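# Set rocker switch grid to match reference card

## Task

Flip each switch in the grid so it agrees with the small reference card beside the grid on the robot's right. The card mirrors the grid's layout, with the card's far row matching the grid's far row. Each card square gives the colour of the switch half that should be raised: green means the half farther from the robot is up, dark grey means the nearer half is up. A switch's lamp glows while the half holding the lamp is pressed down. Every switch must match, and each must stay that way without the robot holding it.

## Robot and tools

Robot: one arm with a two-finger parallel gripper. The fingers point along the gripper's +x axis and close along its y axis. The reported hand point (end_effector_position) sits midway between the finger pads, about 3 to 4 cm short of the tips.

Frame: all poses use the scene frame. The origin is on the table surface under the arm base, +z is up, and +y is to the left when facing along +x. Positions are in metres; orientations are quaternions written w first (qw, qx, qy, qz). The base may be slightly tilted against the table, and the reported hand position grows less accurate at long reach.

Row format (shared by both motion tools): 8 numbers, [x, y, z, qw, qx, qy, qz, opening]. x, y, z and the quaternion are an absolute gripper pose in the scene frame, not an offset. Opening runs from -1 to 1: +1 is fully open (0.088 m), empty fingers touch near -0.80, and anything lower closes no further. Going from open to shut takes at least about 0.5 s.

execute_actions(actions): a list of actions run one after another. Each action is a table of 1 to 15 rows; each row lasts one control step (1/30 s), and if fewer than 15 rows are given the last row repeats to fill the action. An empty list just reports state and images. A target more than 0.6 m away from the gripper's current position along any gripper axis is rejected; if the first action fails this against the latest state, or any action is malformed, nothing runs. Send the desired quaternion in every row rather than copying a possibly drifted reported one.

move(target, speed, blocking): drives the gripper in a straight line toward one absolute pose given as a single 8-number row. speed is the path's top speed in m/s, 0.002 to 0.5 (default 0.25); rotation is capped at twice that value in rad/s. Paths last 0.5 to 10 s and are cut at 10 s. Rotation takes the shorter direction. The path ignores obstacles, and the real hand may lag, deviate or overshoot the speed, notably with the arm near full stretch. The opening is applied when the move begins. Faster contact hits harder, and aiming deeper past a surface presses harder. With blocking=false the call returns after 0.5 s while the arm continues; use wait(0) to poll, and call wait or stop before sending any other motion. The extra "move:" line reports how it ended (done = resting near the target; others include off_target, moving, held, fault), which limits applied (paced = the sent pose was clipped; held = a check blocked some steps, after which the arm may lurch faster), and the remaining distance to target.

wait(seconds): 0 to 10 s; the arm keeps its last command and a running move continues; returns early if that move finishes.

stop(): brakes a running move to rest; needs room, more at high speed. Fingers keep moving.

zoom_image(camera, region): enlarged view of a region [x0, y0, x1, y1] in pixels of the latest image from cam_head_left, cam_head_right or cam_wrist (each 896x504, origin at top-left), at most 504 by 504 pixels.

finished_scene(scene): ends the given scene (integer 1 or 2) once the robot has settled; irreversible, and reports success. Replying with no tool call ends everything.

Controller behaviour: each control step, the commanded pose is limited to within 70 mm and 16 degrees of the measured one, then solved with damped inverse kinematics, favouring position over orientation. Distant targets may need several actions; after an action the arm stops at most 70 mm past the last clipped pose, so keep commanding. Joint friction can leave the hand short or slightly tilted, and tiny moves may not happen; check pose after each motion and correct tilt. "Hand target" shows the pose being driven toward; "pose unreachable" means the clearance check (which treats the mount as part of the arm) altered or blocked the command.

Result lines: gripper pose and velocities; Joint positions and velocities (waist, shoulder, elbow, wrist pitch, wrist yaw, wrist roll in rad, then finger pad gap in m). Joint ranges: waist -3.054 to 3.054, shoulder 0.000 to 3.142, elbow 0.000 to 2.356, wrist pitch -1.571 to 1.571, wrist yaw -1.571 to 1.571, wrist roll -3.142 to 3.142. Joint torques are full drive outputs, nonzero even in free air. External joint torques estimate outside resistance (including friction and held weight), with extra lines for up to 4 earlier actions. grip_measured is the finger opening on the command scale (may be off by about 1 mm, and reads narrower when squeezing). grip_effort_n is the gripper motor effort in newtons, negative closing, capped near 83 N.

Safety: load limits (N m) are waist 16.8, shoulder 20.8, elbow 20.8, wrist pitch 5.49, wrist yaw 5.47, wrist roll 5.13. Reaching one triggers a torque fault: the arm freezes for 10 s and the rest of the call is dropped. Sustained loads heat motors; a MOTOR HOT warning appears from 50 °C, and at 95 °C an OVER-TEMPERATURE FAULT holds the arm, possibly followed by power loss. For switches, press rocker halves with modest speed and small overpress, approach from above, and avoid slamming, hard shoves, or knocking anything over. Verify each switch's raised half and lamp on the cameras before ending; the state must persist with the gripper withdrawn.

Each tool is called after "Request:" in YAML: its name, and indented under it one key for each argument.

## Session

Request:
execute_actions:
  actions: []

Scene clock: 0.00 s.
end_effector_position=(+0.3124, -0.2249, +0.3351) grip_measured=+0.850 grip_effort_n=n/a end_effector_quat_wxyz=(+0.925, +0.380, -0.015, -0.017) end_effector_velocity=(-0.000, +0.002, -0.002) end_effector_angular_velocity=(-0.022, +0.010, +0.015)
Joint positions: [-0.019  0.85   0.628  0.25   0.007  0.007  0.081]
Joint velocities: [-0.002 -0.002  0.002 -0.022 -0.007 -0.022  0.   ]
Joint torques (N m, as the arm reports them, + toward a larger angle): no reading
External joint torques (N m, as the arm's controller estimates them; a push from outside toward a larger angle lowers the number): no reading
Heat: hottest wrist pitch 30 °C (+0.0 °C/min).
Hand target: +0.312, -0.225, +0.335; +0.925, +0.380, -0.015, -0.017

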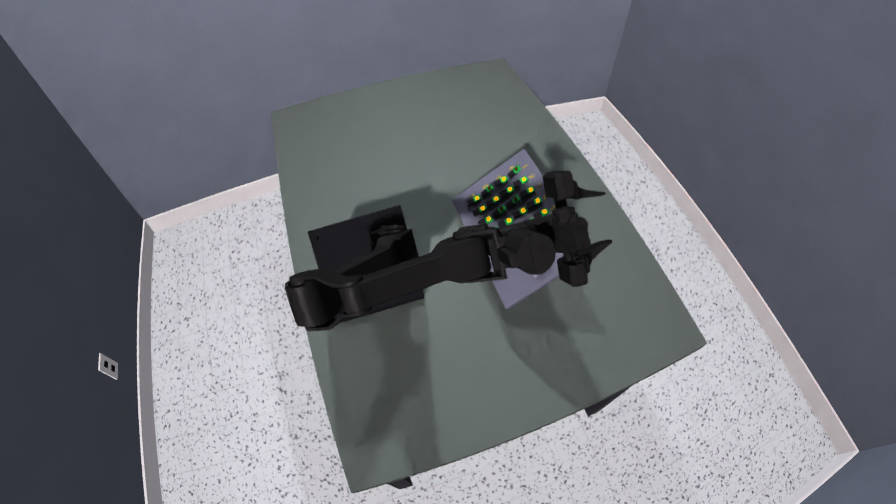

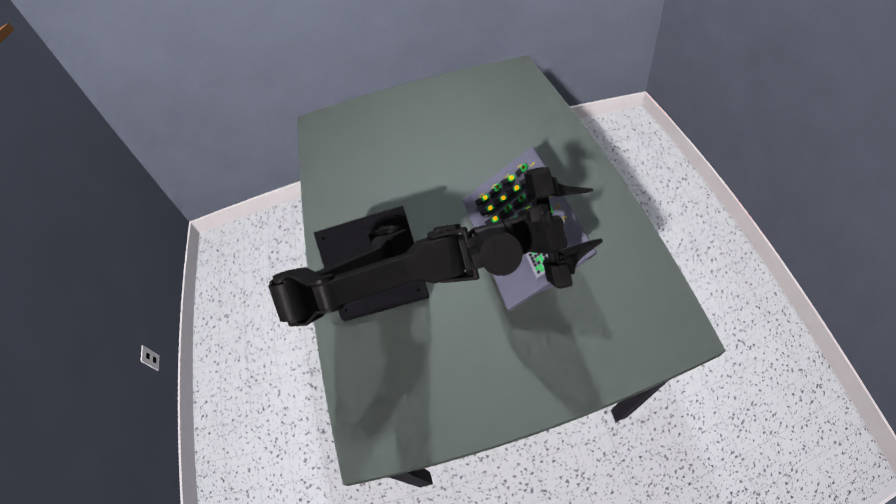

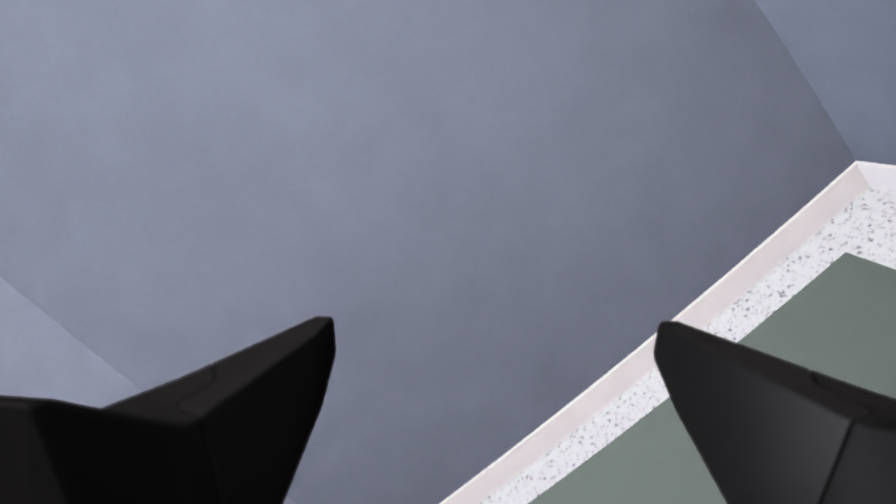

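Request:
zoom_image:
  camera: "cam_head_left"
  region: [430,130,630,320]

Request:
move:
  target: [0.25,-0.08,0.28,0.793,0,0.609,0,1]
  speed: 0.4

Region (430, 130, 630, 320) of cam_head_left's 896x504 image, scaled by 2.520, with more detail than that image has; it fills the top 479 rows of this view, and the rest is white.

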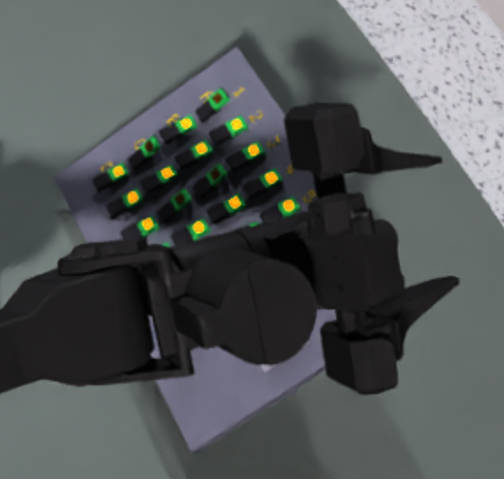

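Scene clock: 3.30 s.
end_effector_position=(+0.2494, -0.0800, +0.2762) grip_measured=+1.000 grip_effort_n=16.0 end_effector_quat_wxyz=(+0.789, +0.003, +0.614, +0.006) end_effector_velocity=(-0.004, +0.001, -0.002) end_effector_angular_velocity=(+0.007, +0.031, -0.004)
Joint positions: [ 0.626  1.626  1.284 -1.507  0.748  0.631  0.088]
Joint velocities: [-0.002  0.007  0.002 -0.022 -0.022  0.022  0.   ]
Joint torques (N m, as the arm reports them, + toward a larger angle): [ 4.01 -1.55  6.36  0.36  0.02  0.13]
External joint torques (N m, as the arm's controller estimates them; a push from outside toward a larger angle lowers the number): [ 0.36  0.1   1.88 -0.22 -0.09  0.12]
Heat: hottest wrist pitch 30 °C (+0.0 °C/min).
Hand target: +0.250, -0.079, +0.278; +0.790, +0.005, +0.613, +0.006
Off the commanded pose: 0.004 m, 1 deg.
move: done

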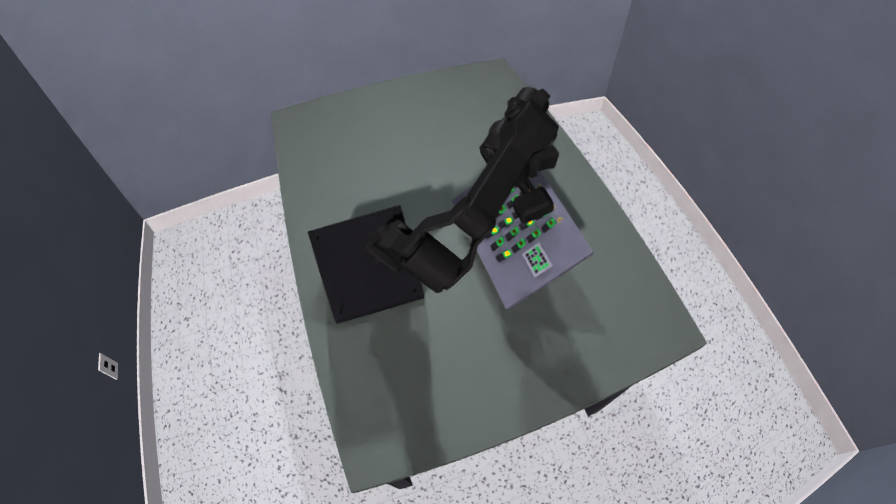

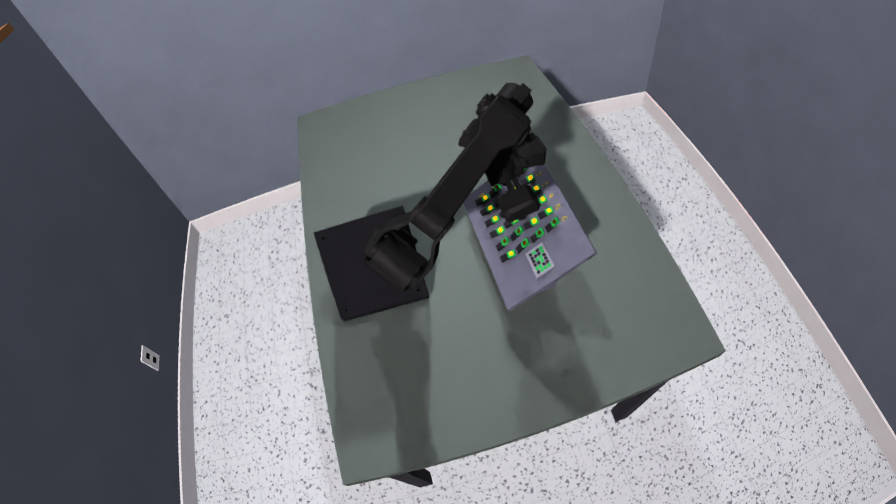

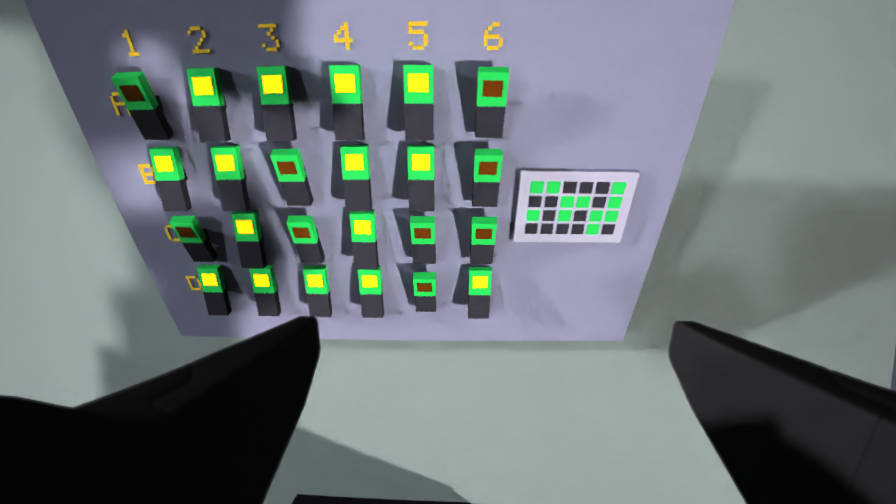

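Request:
zoom_image:
  camera: "cam_wrist"
  region: [490,150,660,260]

Request:
zoom_image:
  camera: "cam_wrist"
  region: [160,40,400,230]

Region (490, 150, 660, 260) of cam_wrist's 896x504 image, scaled by 2.965, with more detail than that image has; it fills the top 326 rows of this view, and the rest is white.

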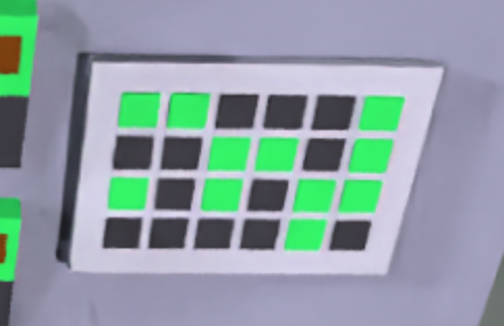

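Region (160, 40, 400, 230) of cam_wrist's 896x504 image, scaled by 2.100, with more detail than that image has; it fills the top 399 rows of this view, and the rest is white.

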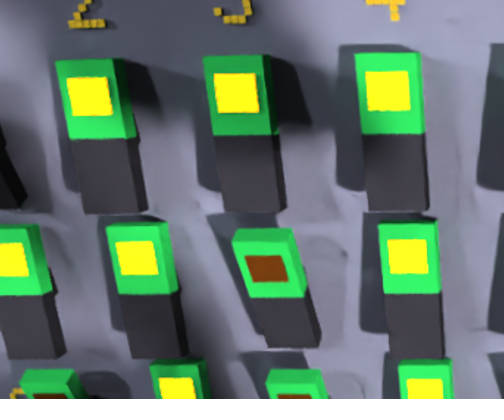

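Request:
move:
  target: [0.25,-0.02,0.24,0.793,0,0.609,0,-1]

Scene clock: 5.17 s.
end_effector_position=(+0.2511, -0.0217, +0.2415) grip_measured=-0.784 grip_effort_n=-83.5 end_effector_quat_wxyz=(+0.793, +0.002, +0.609, +0.001) end_effector_velocity=(-0.003, -0.001, -0.002) end_effector_angular_velocity=(-0.008, +0.013, +0.027)
Joint positions: [ 0.681  1.734  1.129 -1.286  0.746  0.703  0.001]
Joint velocities: [-0.002 -0.002 -0.007 -0.007 -0.007 -0.022 -0.   ]
Joint torques (N m, as the arm reports them, + toward a larger angle): [ 4.07 -2.62  5.01  0.61  0.15  0.13]
External joint torques (N m, as the arm's controller estimates them; a push from outside toward a larger angle lowers the number): [ 0.3  -0.11  0.14  0.06  0.01  0.13]
Heat: hottest wrist pitch 30 °C (+0.0 °C/min).
Hand target: +0.250, -0.020, +0.240; +0.793, -0.000, +0.609, +0.000
Off the commanded pose: 0.003 m, 0 deg.
move: done

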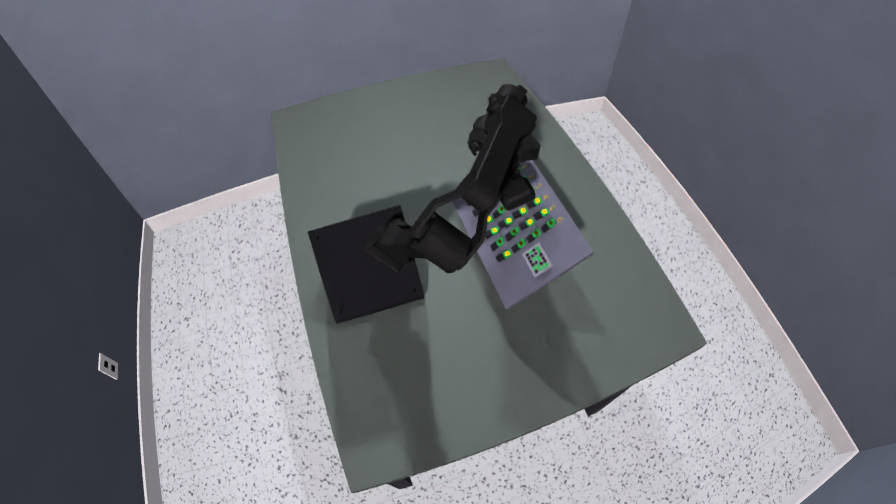

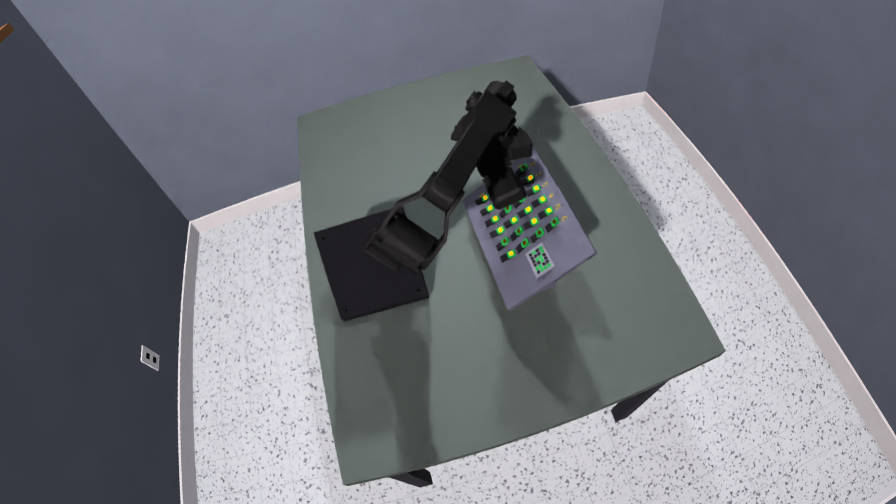

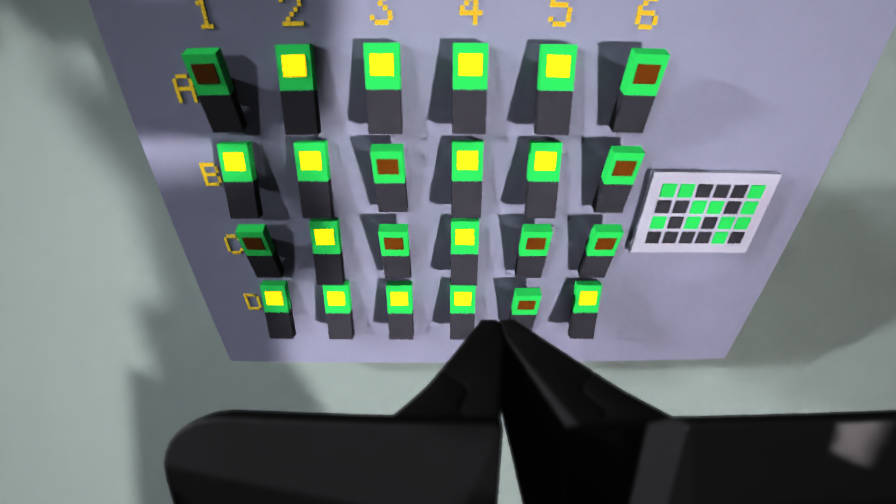

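Request:
move:
  target: [0.265,-0.019,0.16,0.793,0,0.609,0,-0.8]
  speed: 0.2

Scene clock: 7.60 s.
end_effector_position=(+0.2670, -0.0190, +0.1625) grip_measured=-0.784 grip_effort_n=-83.5 end_effector_quat_wxyz=(+0.795, +0.005, +0.607, -0.001) end_effector_velocity=(-0.002, +0.002, -0.003) end_effector_angular_velocity=(+0.015, +0.013, +0.020)
Joint positions: [ 0.486  1.732  0.875 -0.841  0.793  0.439  0.001]
Joint velocities: [-0.007 -0.002 -0.007  0.007 -0.022 -0.022 -0.   ]
Joint torques (N m, as the arm reports them, + toward a larger angle): [ 3.9  -3.55  4.85  0.64  0.19 -0.16]
External joint torques (N m, as the arm's controller estimates them; a push from outside toward a larger angle lowers the number): [-0.14 -0.44  0.17  0.04  0.1  -0.17]
Heat: hottest wrist pitch 30 °C (+0.0 °C/min).
Hand target: +0.266, -0.019, +0.160; +0.794, -0.000, +0.608, -0.000
Off the commanded pose: 0.003 m, 1 deg.
move: done

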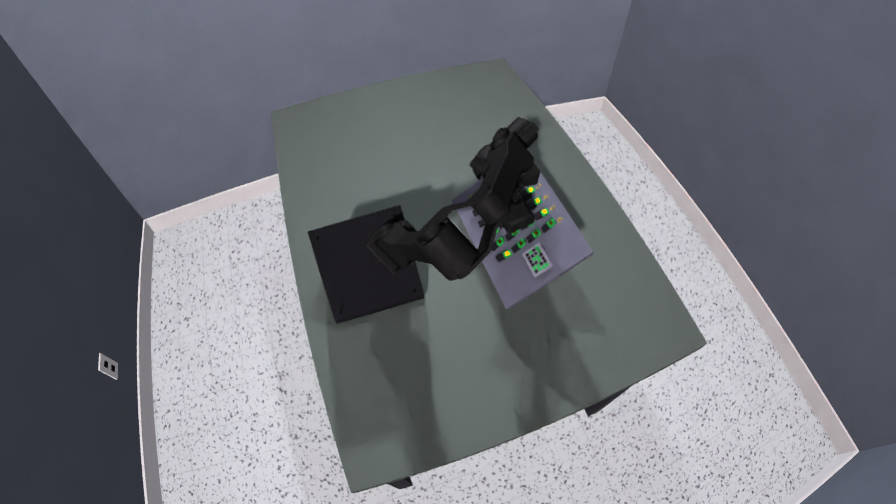

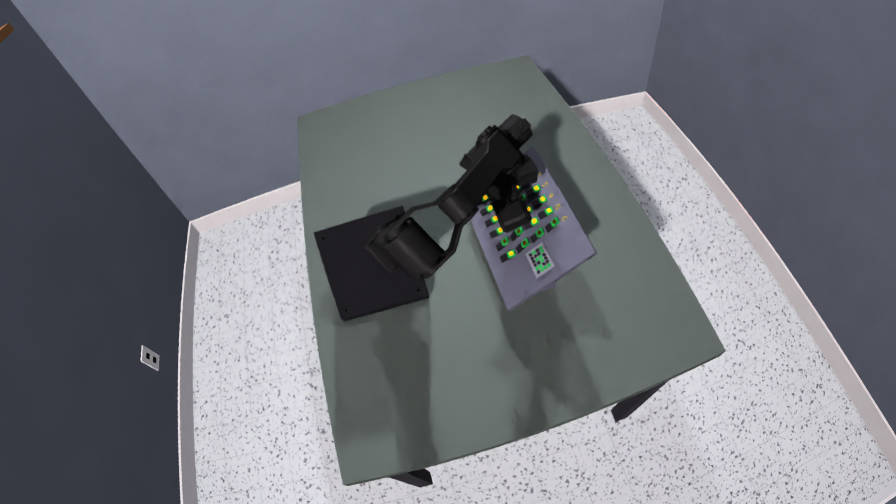

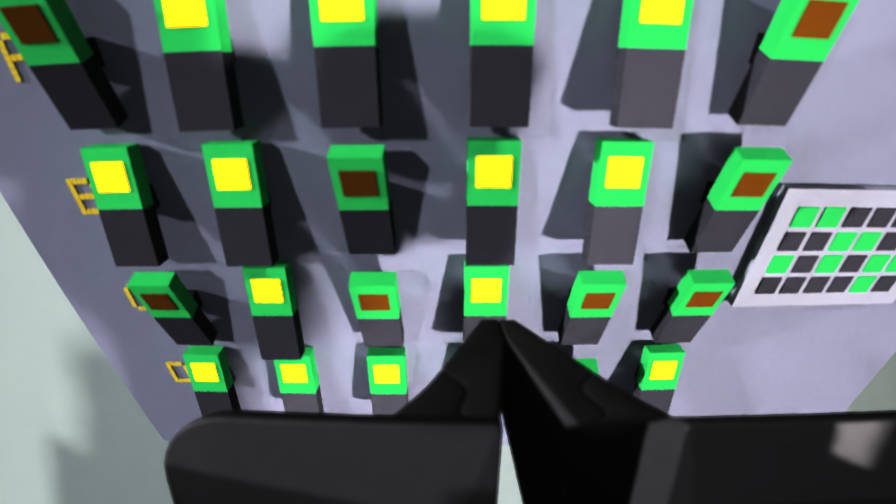

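Request:
move:
  target: [0.280,-0.019,0.151,0.793,0,0.609,0,-0.8]
  speed: 0.06

Request:
zoom_image:
  camera: "cam_head_right"
  region: [460,150,600,270]

Scene clock: 9.13 s.
end_effector_position=(+0.2774, -0.0190, +0.1504) grip_measured=-0.784 grip_effort_n=-83.5 end_effector_quat_wxyz=(+0.792, +0.001, +0.610, +0.000) end_effector_velocity=(+0.001, +0.001, -0.000) end_effector_angular_velocity=(+0.008, -0.000, +0.002)
Joint positions: [ 0.439  1.769  0.878 -0.774  0.797  0.375  0.001]
Joint velocities: [-0.002  0.002  0.002  0.007 -0.007 -0.007 -0.   ]
Joint torques (N m, as the arm reports them, + toward a larger angle): [ 4.07 -3.44  6.44  0.65  0.18 -0.16]
External joint torques (N m, as the arm's controller estimates them; a push from outside toward a larger angle lowers the number): [-0.2  -0.04  1.88  0.05  0.11 -0.16]
Heat: hottest wrist pitch 30 °C (+0.0 °C/min).
Hand target: +0.280, -0.019, +0.151; +0.793, +0.000, +0.609, -0.000
Off the commanded pose: 0.003 m, 0 deg.
move: done

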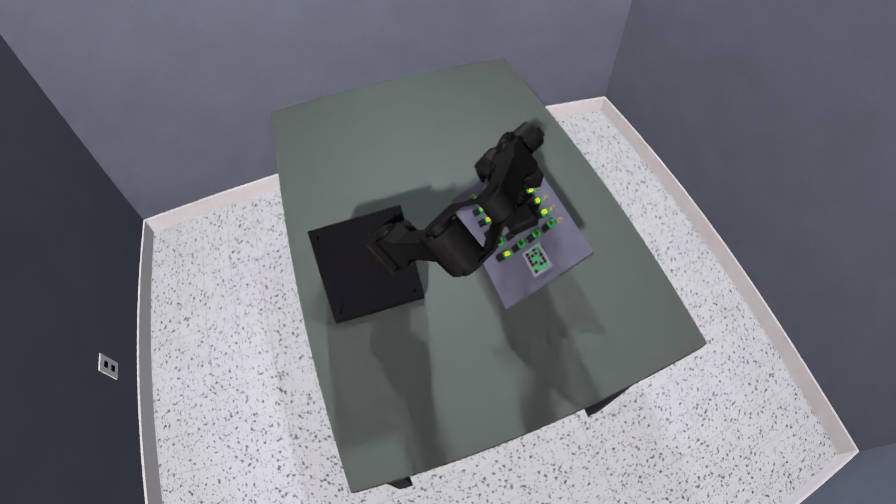

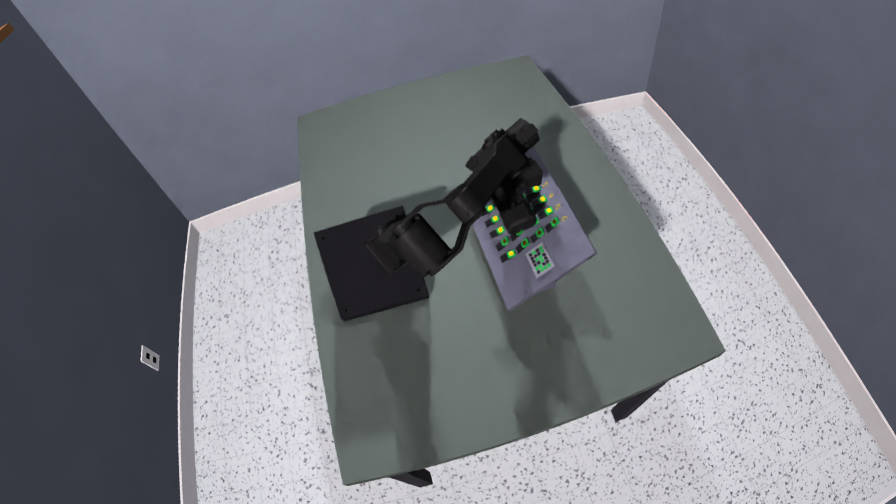

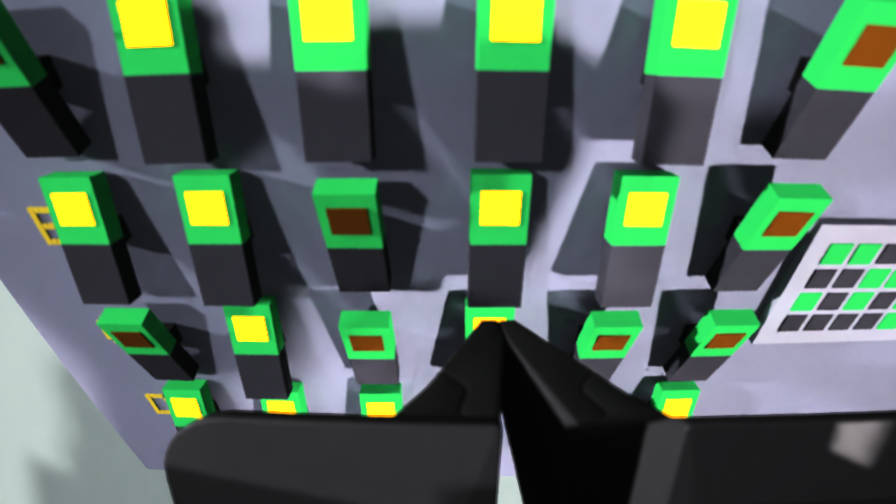

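Region (460, 150, 600, 270) of cam_head_right's 896x504 image, scaled by 3.600, with more detail than that image has; it fills the top 432 rows of this view, and the rest is white.

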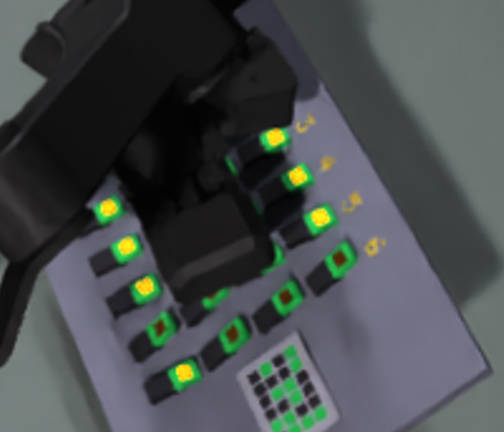

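Request:
move:
  target: [0.289,-0.019,0.153,0.793,0,0.609,0,-0.8]
  speed: 0.04

Request:
move:
  target: [0.292,-0.019,0.143,0.793,0,0.609,0,-0.8]
  speed: 0.025

Scene clock: 10.47 s.
end_effector_position=(+0.2869, -0.0188, +0.1525) grip_measured=-0.784 grip_effort_n=-83.5 end_effector_quat_wxyz=(+0.793, +0.003, +0.609, -0.000) end_effector_velocity=(-0.004, +0.001, -0.003) end_effector_angular_velocity=(-0.002, +0.015, +0.018)
Joint positions: [ 0.429  1.792  0.915 -0.773  0.797  0.361  0.001]
Joint velocities: [-0.002  0.002 -0.007 -0.007 -0.007 -0.007 -0.   ]
Joint torques (N m, as the arm reports them, + toward a larger angle): [ 4.17 -3.55  6.52  0.37  0.17 -0.15]
External joint torques (N m, as the arm's controller estimates them; a push from outside toward a larger angle lowers the number): [-0.27  0.02  1.96 -0.23  0.1  -0.15]
Heat: hottest wrist pitch 30 °C (+0.0 °C/min).
Hand target: +0.289, -0.019, +0.153; +0.793, +0.000, +0.609, -0.000
Off the commanded pose: 0.002 m, 0 deg.
move: done

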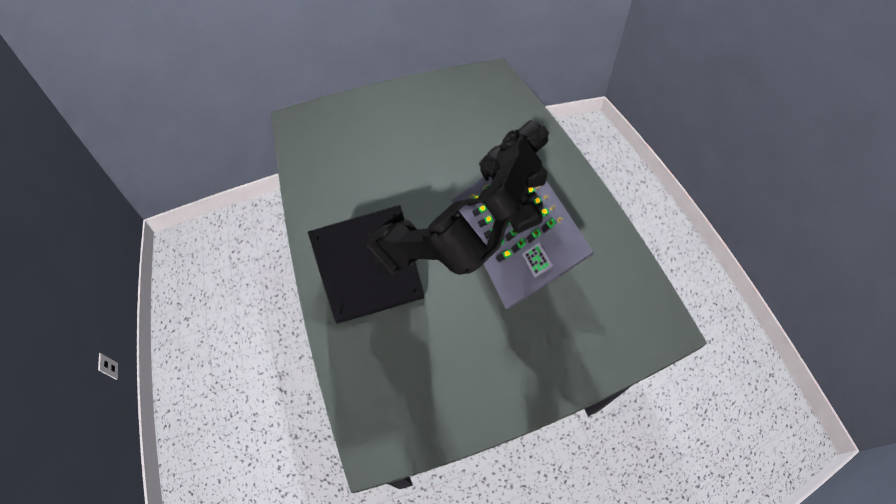

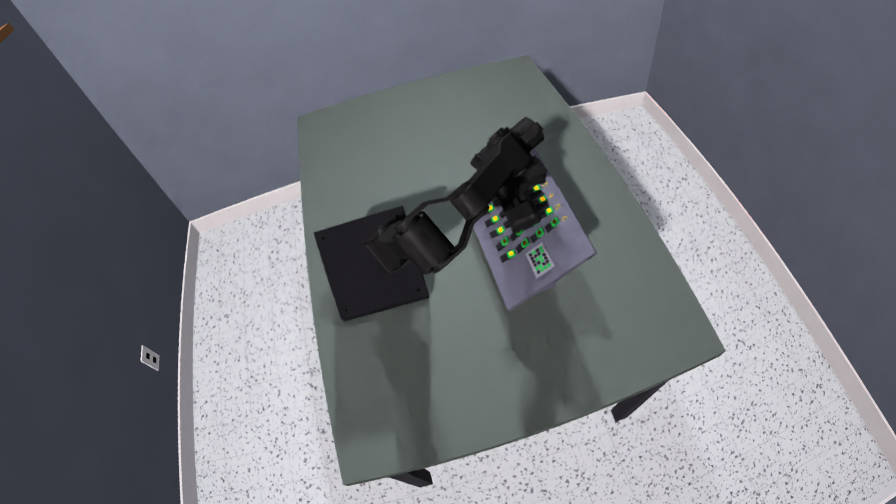

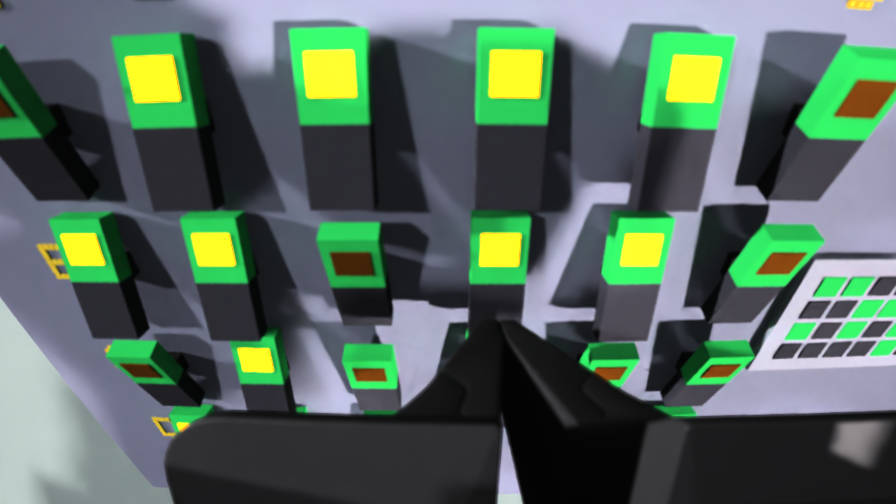

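Scene clock: 11.17 s.
end_effector_position=(+0.2916, -0.0191, +0.1489) grip_measured=-0.784 grip_effort_n=-83.5 end_effector_quat_wxyz=(+0.796, +0.001, +0.605, +0.002) end_effector_velocity=(-0.003, +0.000, -0.002) end_effector_angular_velocity=(-0.000, +0.012, +0.015)
Joint positions: [ 0.414  1.797  0.909 -0.733  0.799  0.323  0.001]
Joint velocities: [-0.002 -0.002 -0.007 -0.007 -0.007 -0.007 -0.   ]
Joint torques (N m, as the arm reports them, + toward a larger angle): [ 3.24 -2.81  4.71  1.63  0.16 -0.17]
External joint torques (N m, as the arm's controller estimates them; a push from outside toward a larger angle lowers the number): [-1.25  0.83  0.18  1.    0.11 -0.17]
Heat: hottest elbow 30 °C (+0.0 °C/min).
Hand target: +0.292, -0.019, +0.143; +0.793, -0.000, +0.609, -0.000
Off the commanded pose: 0.006 m, 1 deg.
move: done

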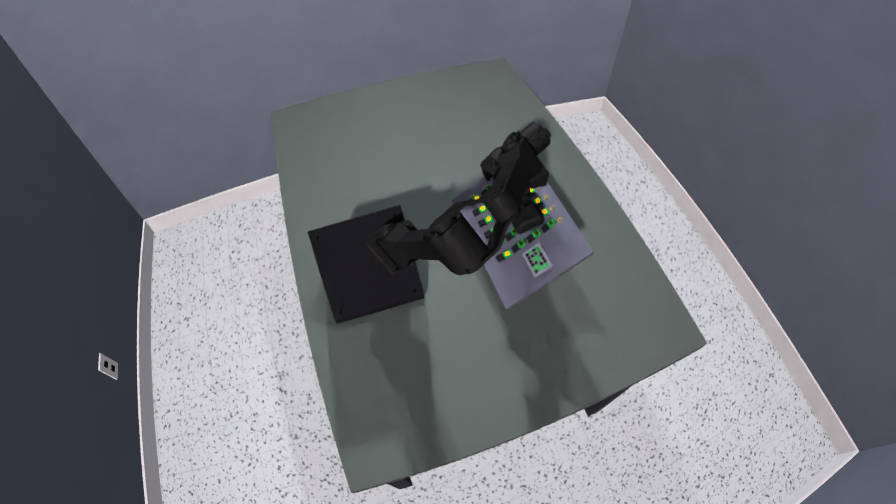

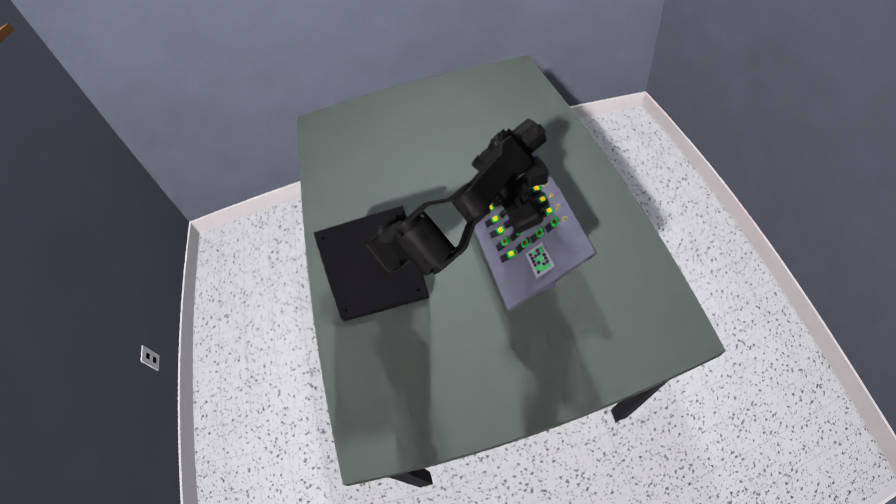

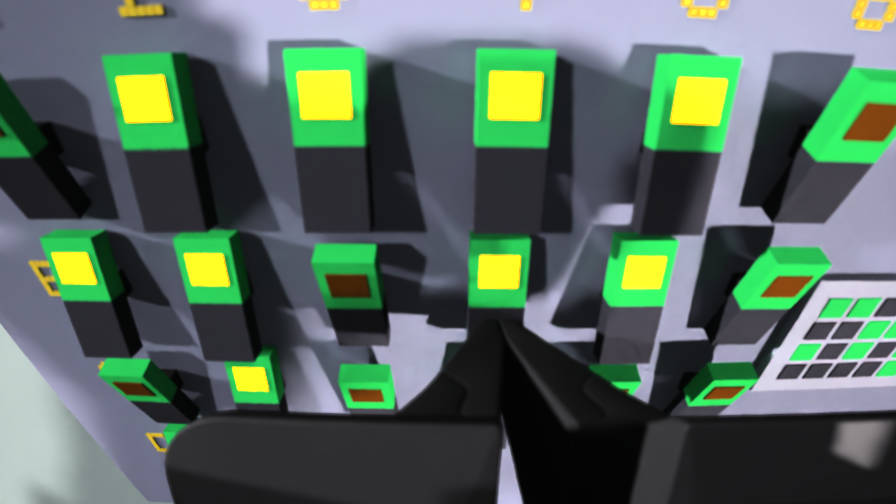

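Too near the pivot; shift back about 7 mm.

Request:
execute_actions:
  actions:
    - [[0.290,-0.019,0.146,0.793,0,0.609,0,-0.8],[0.288,-0.019,0.148,0.793,0,0.609,0,-0.8],[0.286,-0.019,0.149,0.793,0,0.609,0,-0.8],[0.284,-0.019,0.149,0.793,0,0.609,0,-0.8],[0.282,-0.019,0.148,0.793,0,0.609,0,-0.8]]

Request:
move:
  target: [0.284,-0.019,0.138,0.793,0,0.609,0,-0.8]
  speed: 0.025

Scene clock: 12.23 s.
end_effector_position=(+0.2840, -0.0192, +0.1474) grip_measured=-0.784 grip_effort_n=-83.5 end_effector_quat_wxyz=(+0.793, -0.001, +0.610, -0.000) end_effector_velocity=(+0.001, -0.002, +0.001) end_effector_angular_velocity=(-0.007, -0.009, +0.010)
Joint positions: [ 0.422  1.788  0.89  -0.75   0.802  0.348  0.001]
Joint velocities: [-0.002 -0.007 -0.002  0.007  0.007 -0.022 -0.   ]
Joint torques (N m, as the arm reports them, + toward a larger angle): [ 4.69 -5.25  4.68  0.37 -0.01  0.15]
External joint torques (N m, as the arm's controller estimates them; a push from outside toward a larger angle lowers the number): [ 0.32 -1.68  0.08 -0.25 -0.09  0.14]
Heat: hottest elbow 30 °C (+0.0 °C/min).
Hand target: +0.282, -0.019, +0.148; +0.793, +0.000, +0.609, -0.000
Off the commanded pose: 0.002 m, 0 deg.

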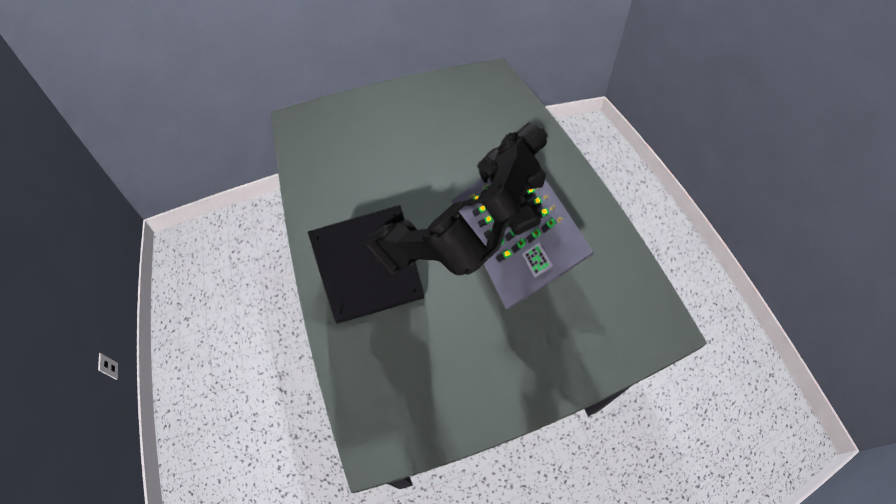

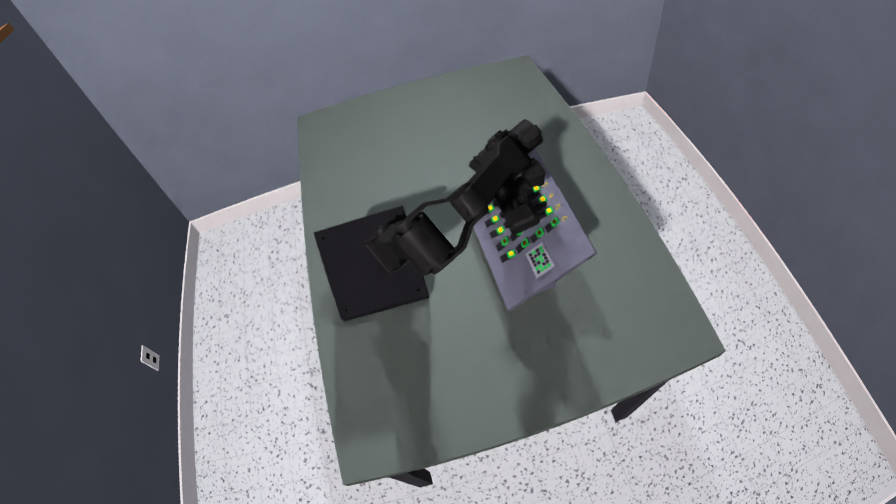

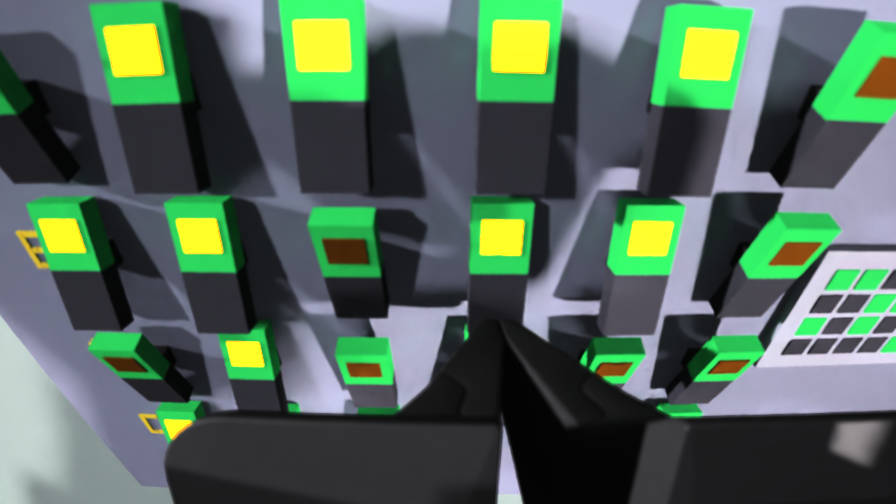

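Scene clock: 13.00 s.
end_effector_position=(+0.2855, -0.0200, +0.1404) grip_measured=-0.784 grip_effort_n=-83.5 end_effector_quat_wxyz=(+0.795, +0.004, +0.607, -0.003) end_effector_velocity=(-0.003, -0.001, -0.003) end_effector_angular_velocity=(+0.000, +0.015, +0.011)
Joint positions: [ 0.402  1.786  0.866 -0.696  0.803  0.321  0.001]
Joint velocities: [-0.007 -0.002 -0.007 -0.007 -0.007 -0.007 -0.   ]
Joint torques (N m, as the arm reports them, + toward a larger angle): [ 4.17 -3.75  4.53  0.8   0.   -0.15]
External joint torques (N m, as the arm's controller estimates them; a push from outside toward a larger angle lowers the number): [-0.17 -0.18  0.09  0.2  -0.06 -0.15]
Heat: hottest elbow 30 °C (+0.0 °C/min).
Hand target: +0.284, -0.019, +0.138; +0.793, -0.000, +0.609, +0.000
Off the commanded pose: 0.003 m, 1 deg.
move: done

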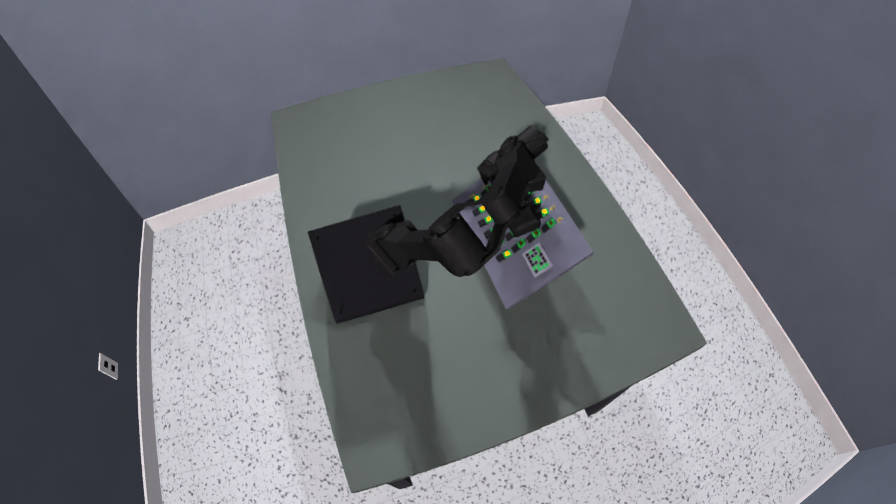

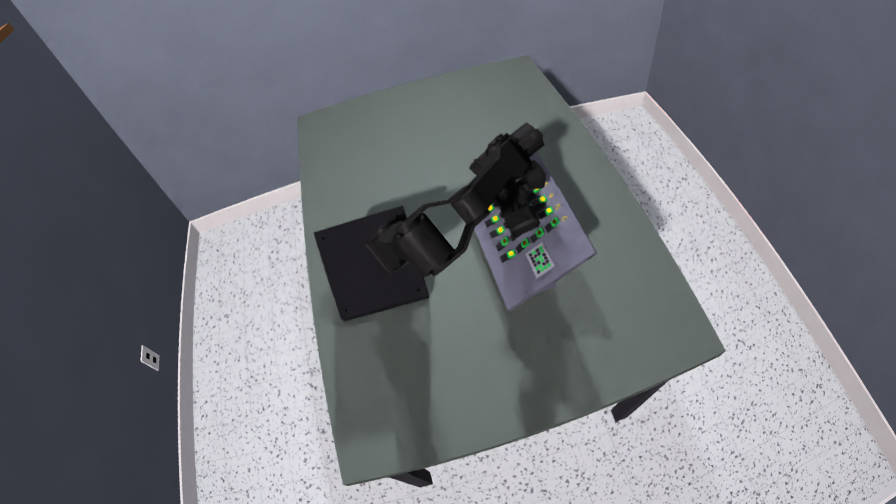

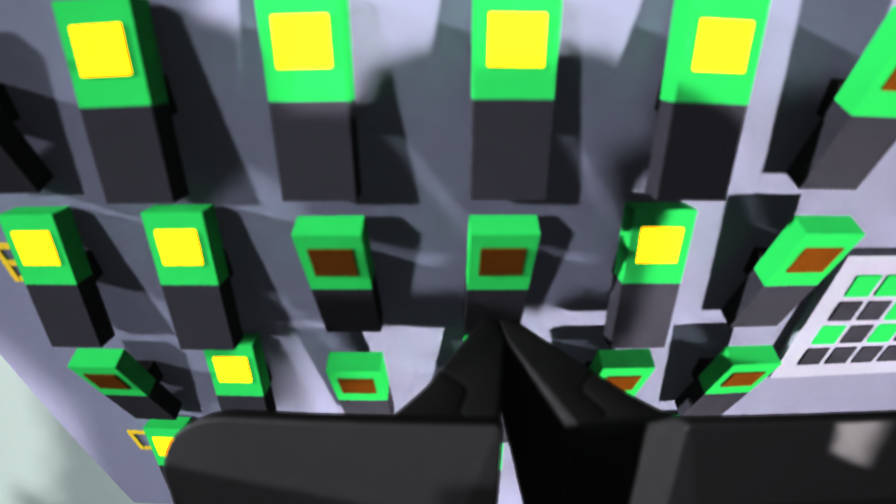

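Request:
execute_actions:
  actions:
    - [[0.283,-0.019,0.143,0.793,0,0.609,0,-0.8],[0.282,-0.019,0.148,0.793,0,0.609,0,-0.8],[0.282,-0.019,0.153,0.793,0,0.609,0,-0.8],[0.282,-0.019,0.158,0.793,0,0.609,0,-0.8],[0.282,-0.019,0.163,0.793,0,0.609,0,-0.8],[0.282,-0.018,0.168,0.793,0,0.609,0,-0.8],[0.283,-0.016,0.173,0.793,0,0.609,0,-0.8],[0.284,-0.013,0.178,0.793,0,0.609,0,-0.8],[0.286,-0.009,0.182,0.793,0,0.609,0,-0.8],[0.288,-0.004,0.185,0.793,0,0.609,0,-0.8],[0.290,0.001,0.187,0.793,0,0.609,0,-0.8],[0.292,0.006,0.188,0.793,0,0.609,0,-0.8],[0.295,0.011,0.188,0.793,0,0.609,0,-0.8],[0.298,0.016,0.188,0.793,0,0.609,0,-0.8],[0.301,0.021,0.188,0.793,0,0.609,0,-0.8]]
    - [[0.304,0.026,0.188,0.793,0,0.609,0,-0.8],[0.307,0.031,0.188,0.793,0,0.609,0,-0.8],[0.310,0.036,0.187,0.793,0,0.609,0,-0.8],[0.313,0.041,0.186,0.793,0,0.609,0,-0.8],[0.315,0.045,0.185,0.793,0,0.609,0,-0.8],[0.317,0.048,0.184,0.793,0,0.609,0,-0.8],[0.318,0.051,0.183,0.793,0,0.609,0,-0.8],[0.319,0.052,0.182,0.793,0,0.609,0,-0.8]]

Scene clock: 15.13 s.
end_effector_position=(+0.3164, +0.0495, +0.1806) grip_measured=-0.784 grip_effort_n=-83.5 end_effector_quat_wxyz=(+0.791, -0.005, +0.611, +0.001) end_effector_velocity=(+0.007, +0.001, +0.006) end_effector_angular_velocity=(+0.016, -0.007, -0.006)
Joint positions: [ 0.58   2.087  1.199 -0.923  0.777  0.566  0.001]
Joint velocities: [-0.002  0.002  0.032 -0.007 -0.007 -0.007 -0.   ]
Joint torques (N m, as the arm reports them, + toward a larger angle): [ 5.31 -5.02  6.74  0.57  0.08  0.14]
External joint torques (N m, as the arm's controller estimates them; a push from outside toward a larger angle lowers the number): [ 0.2  -0.03  1.93  0.01 -0.04  0.14]
External joint torques at the end of the 1st action: [ 0.35 -0.04  1.96 -0.23 -0.07  0.14]
Heat: hottest elbow 30 °C (+0.0 °C/min).
Hand target: +0.319, +0.052, +0.182; +0.793, -0.000, +0.609, +0.000
Off the commanded pose: 0.004 m, 1 deg.

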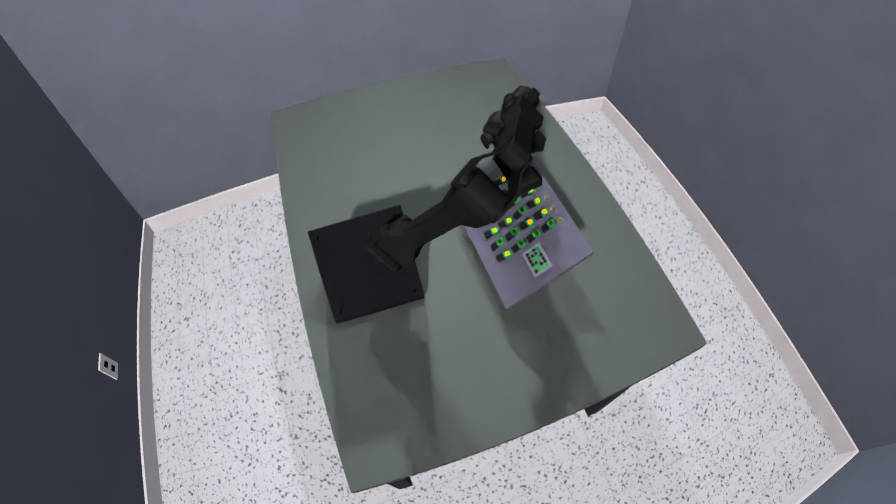

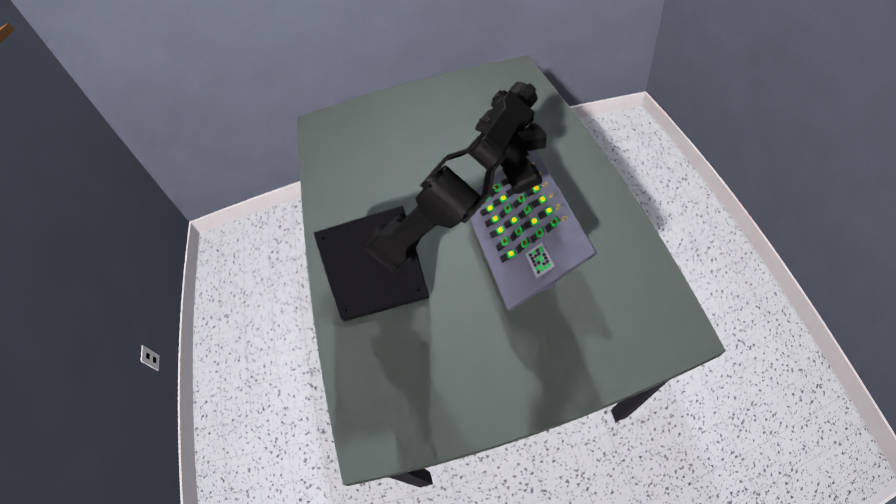

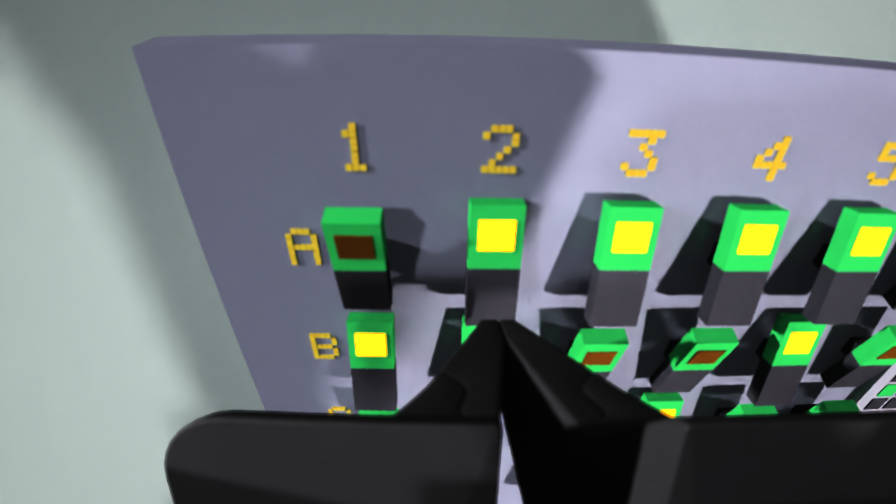

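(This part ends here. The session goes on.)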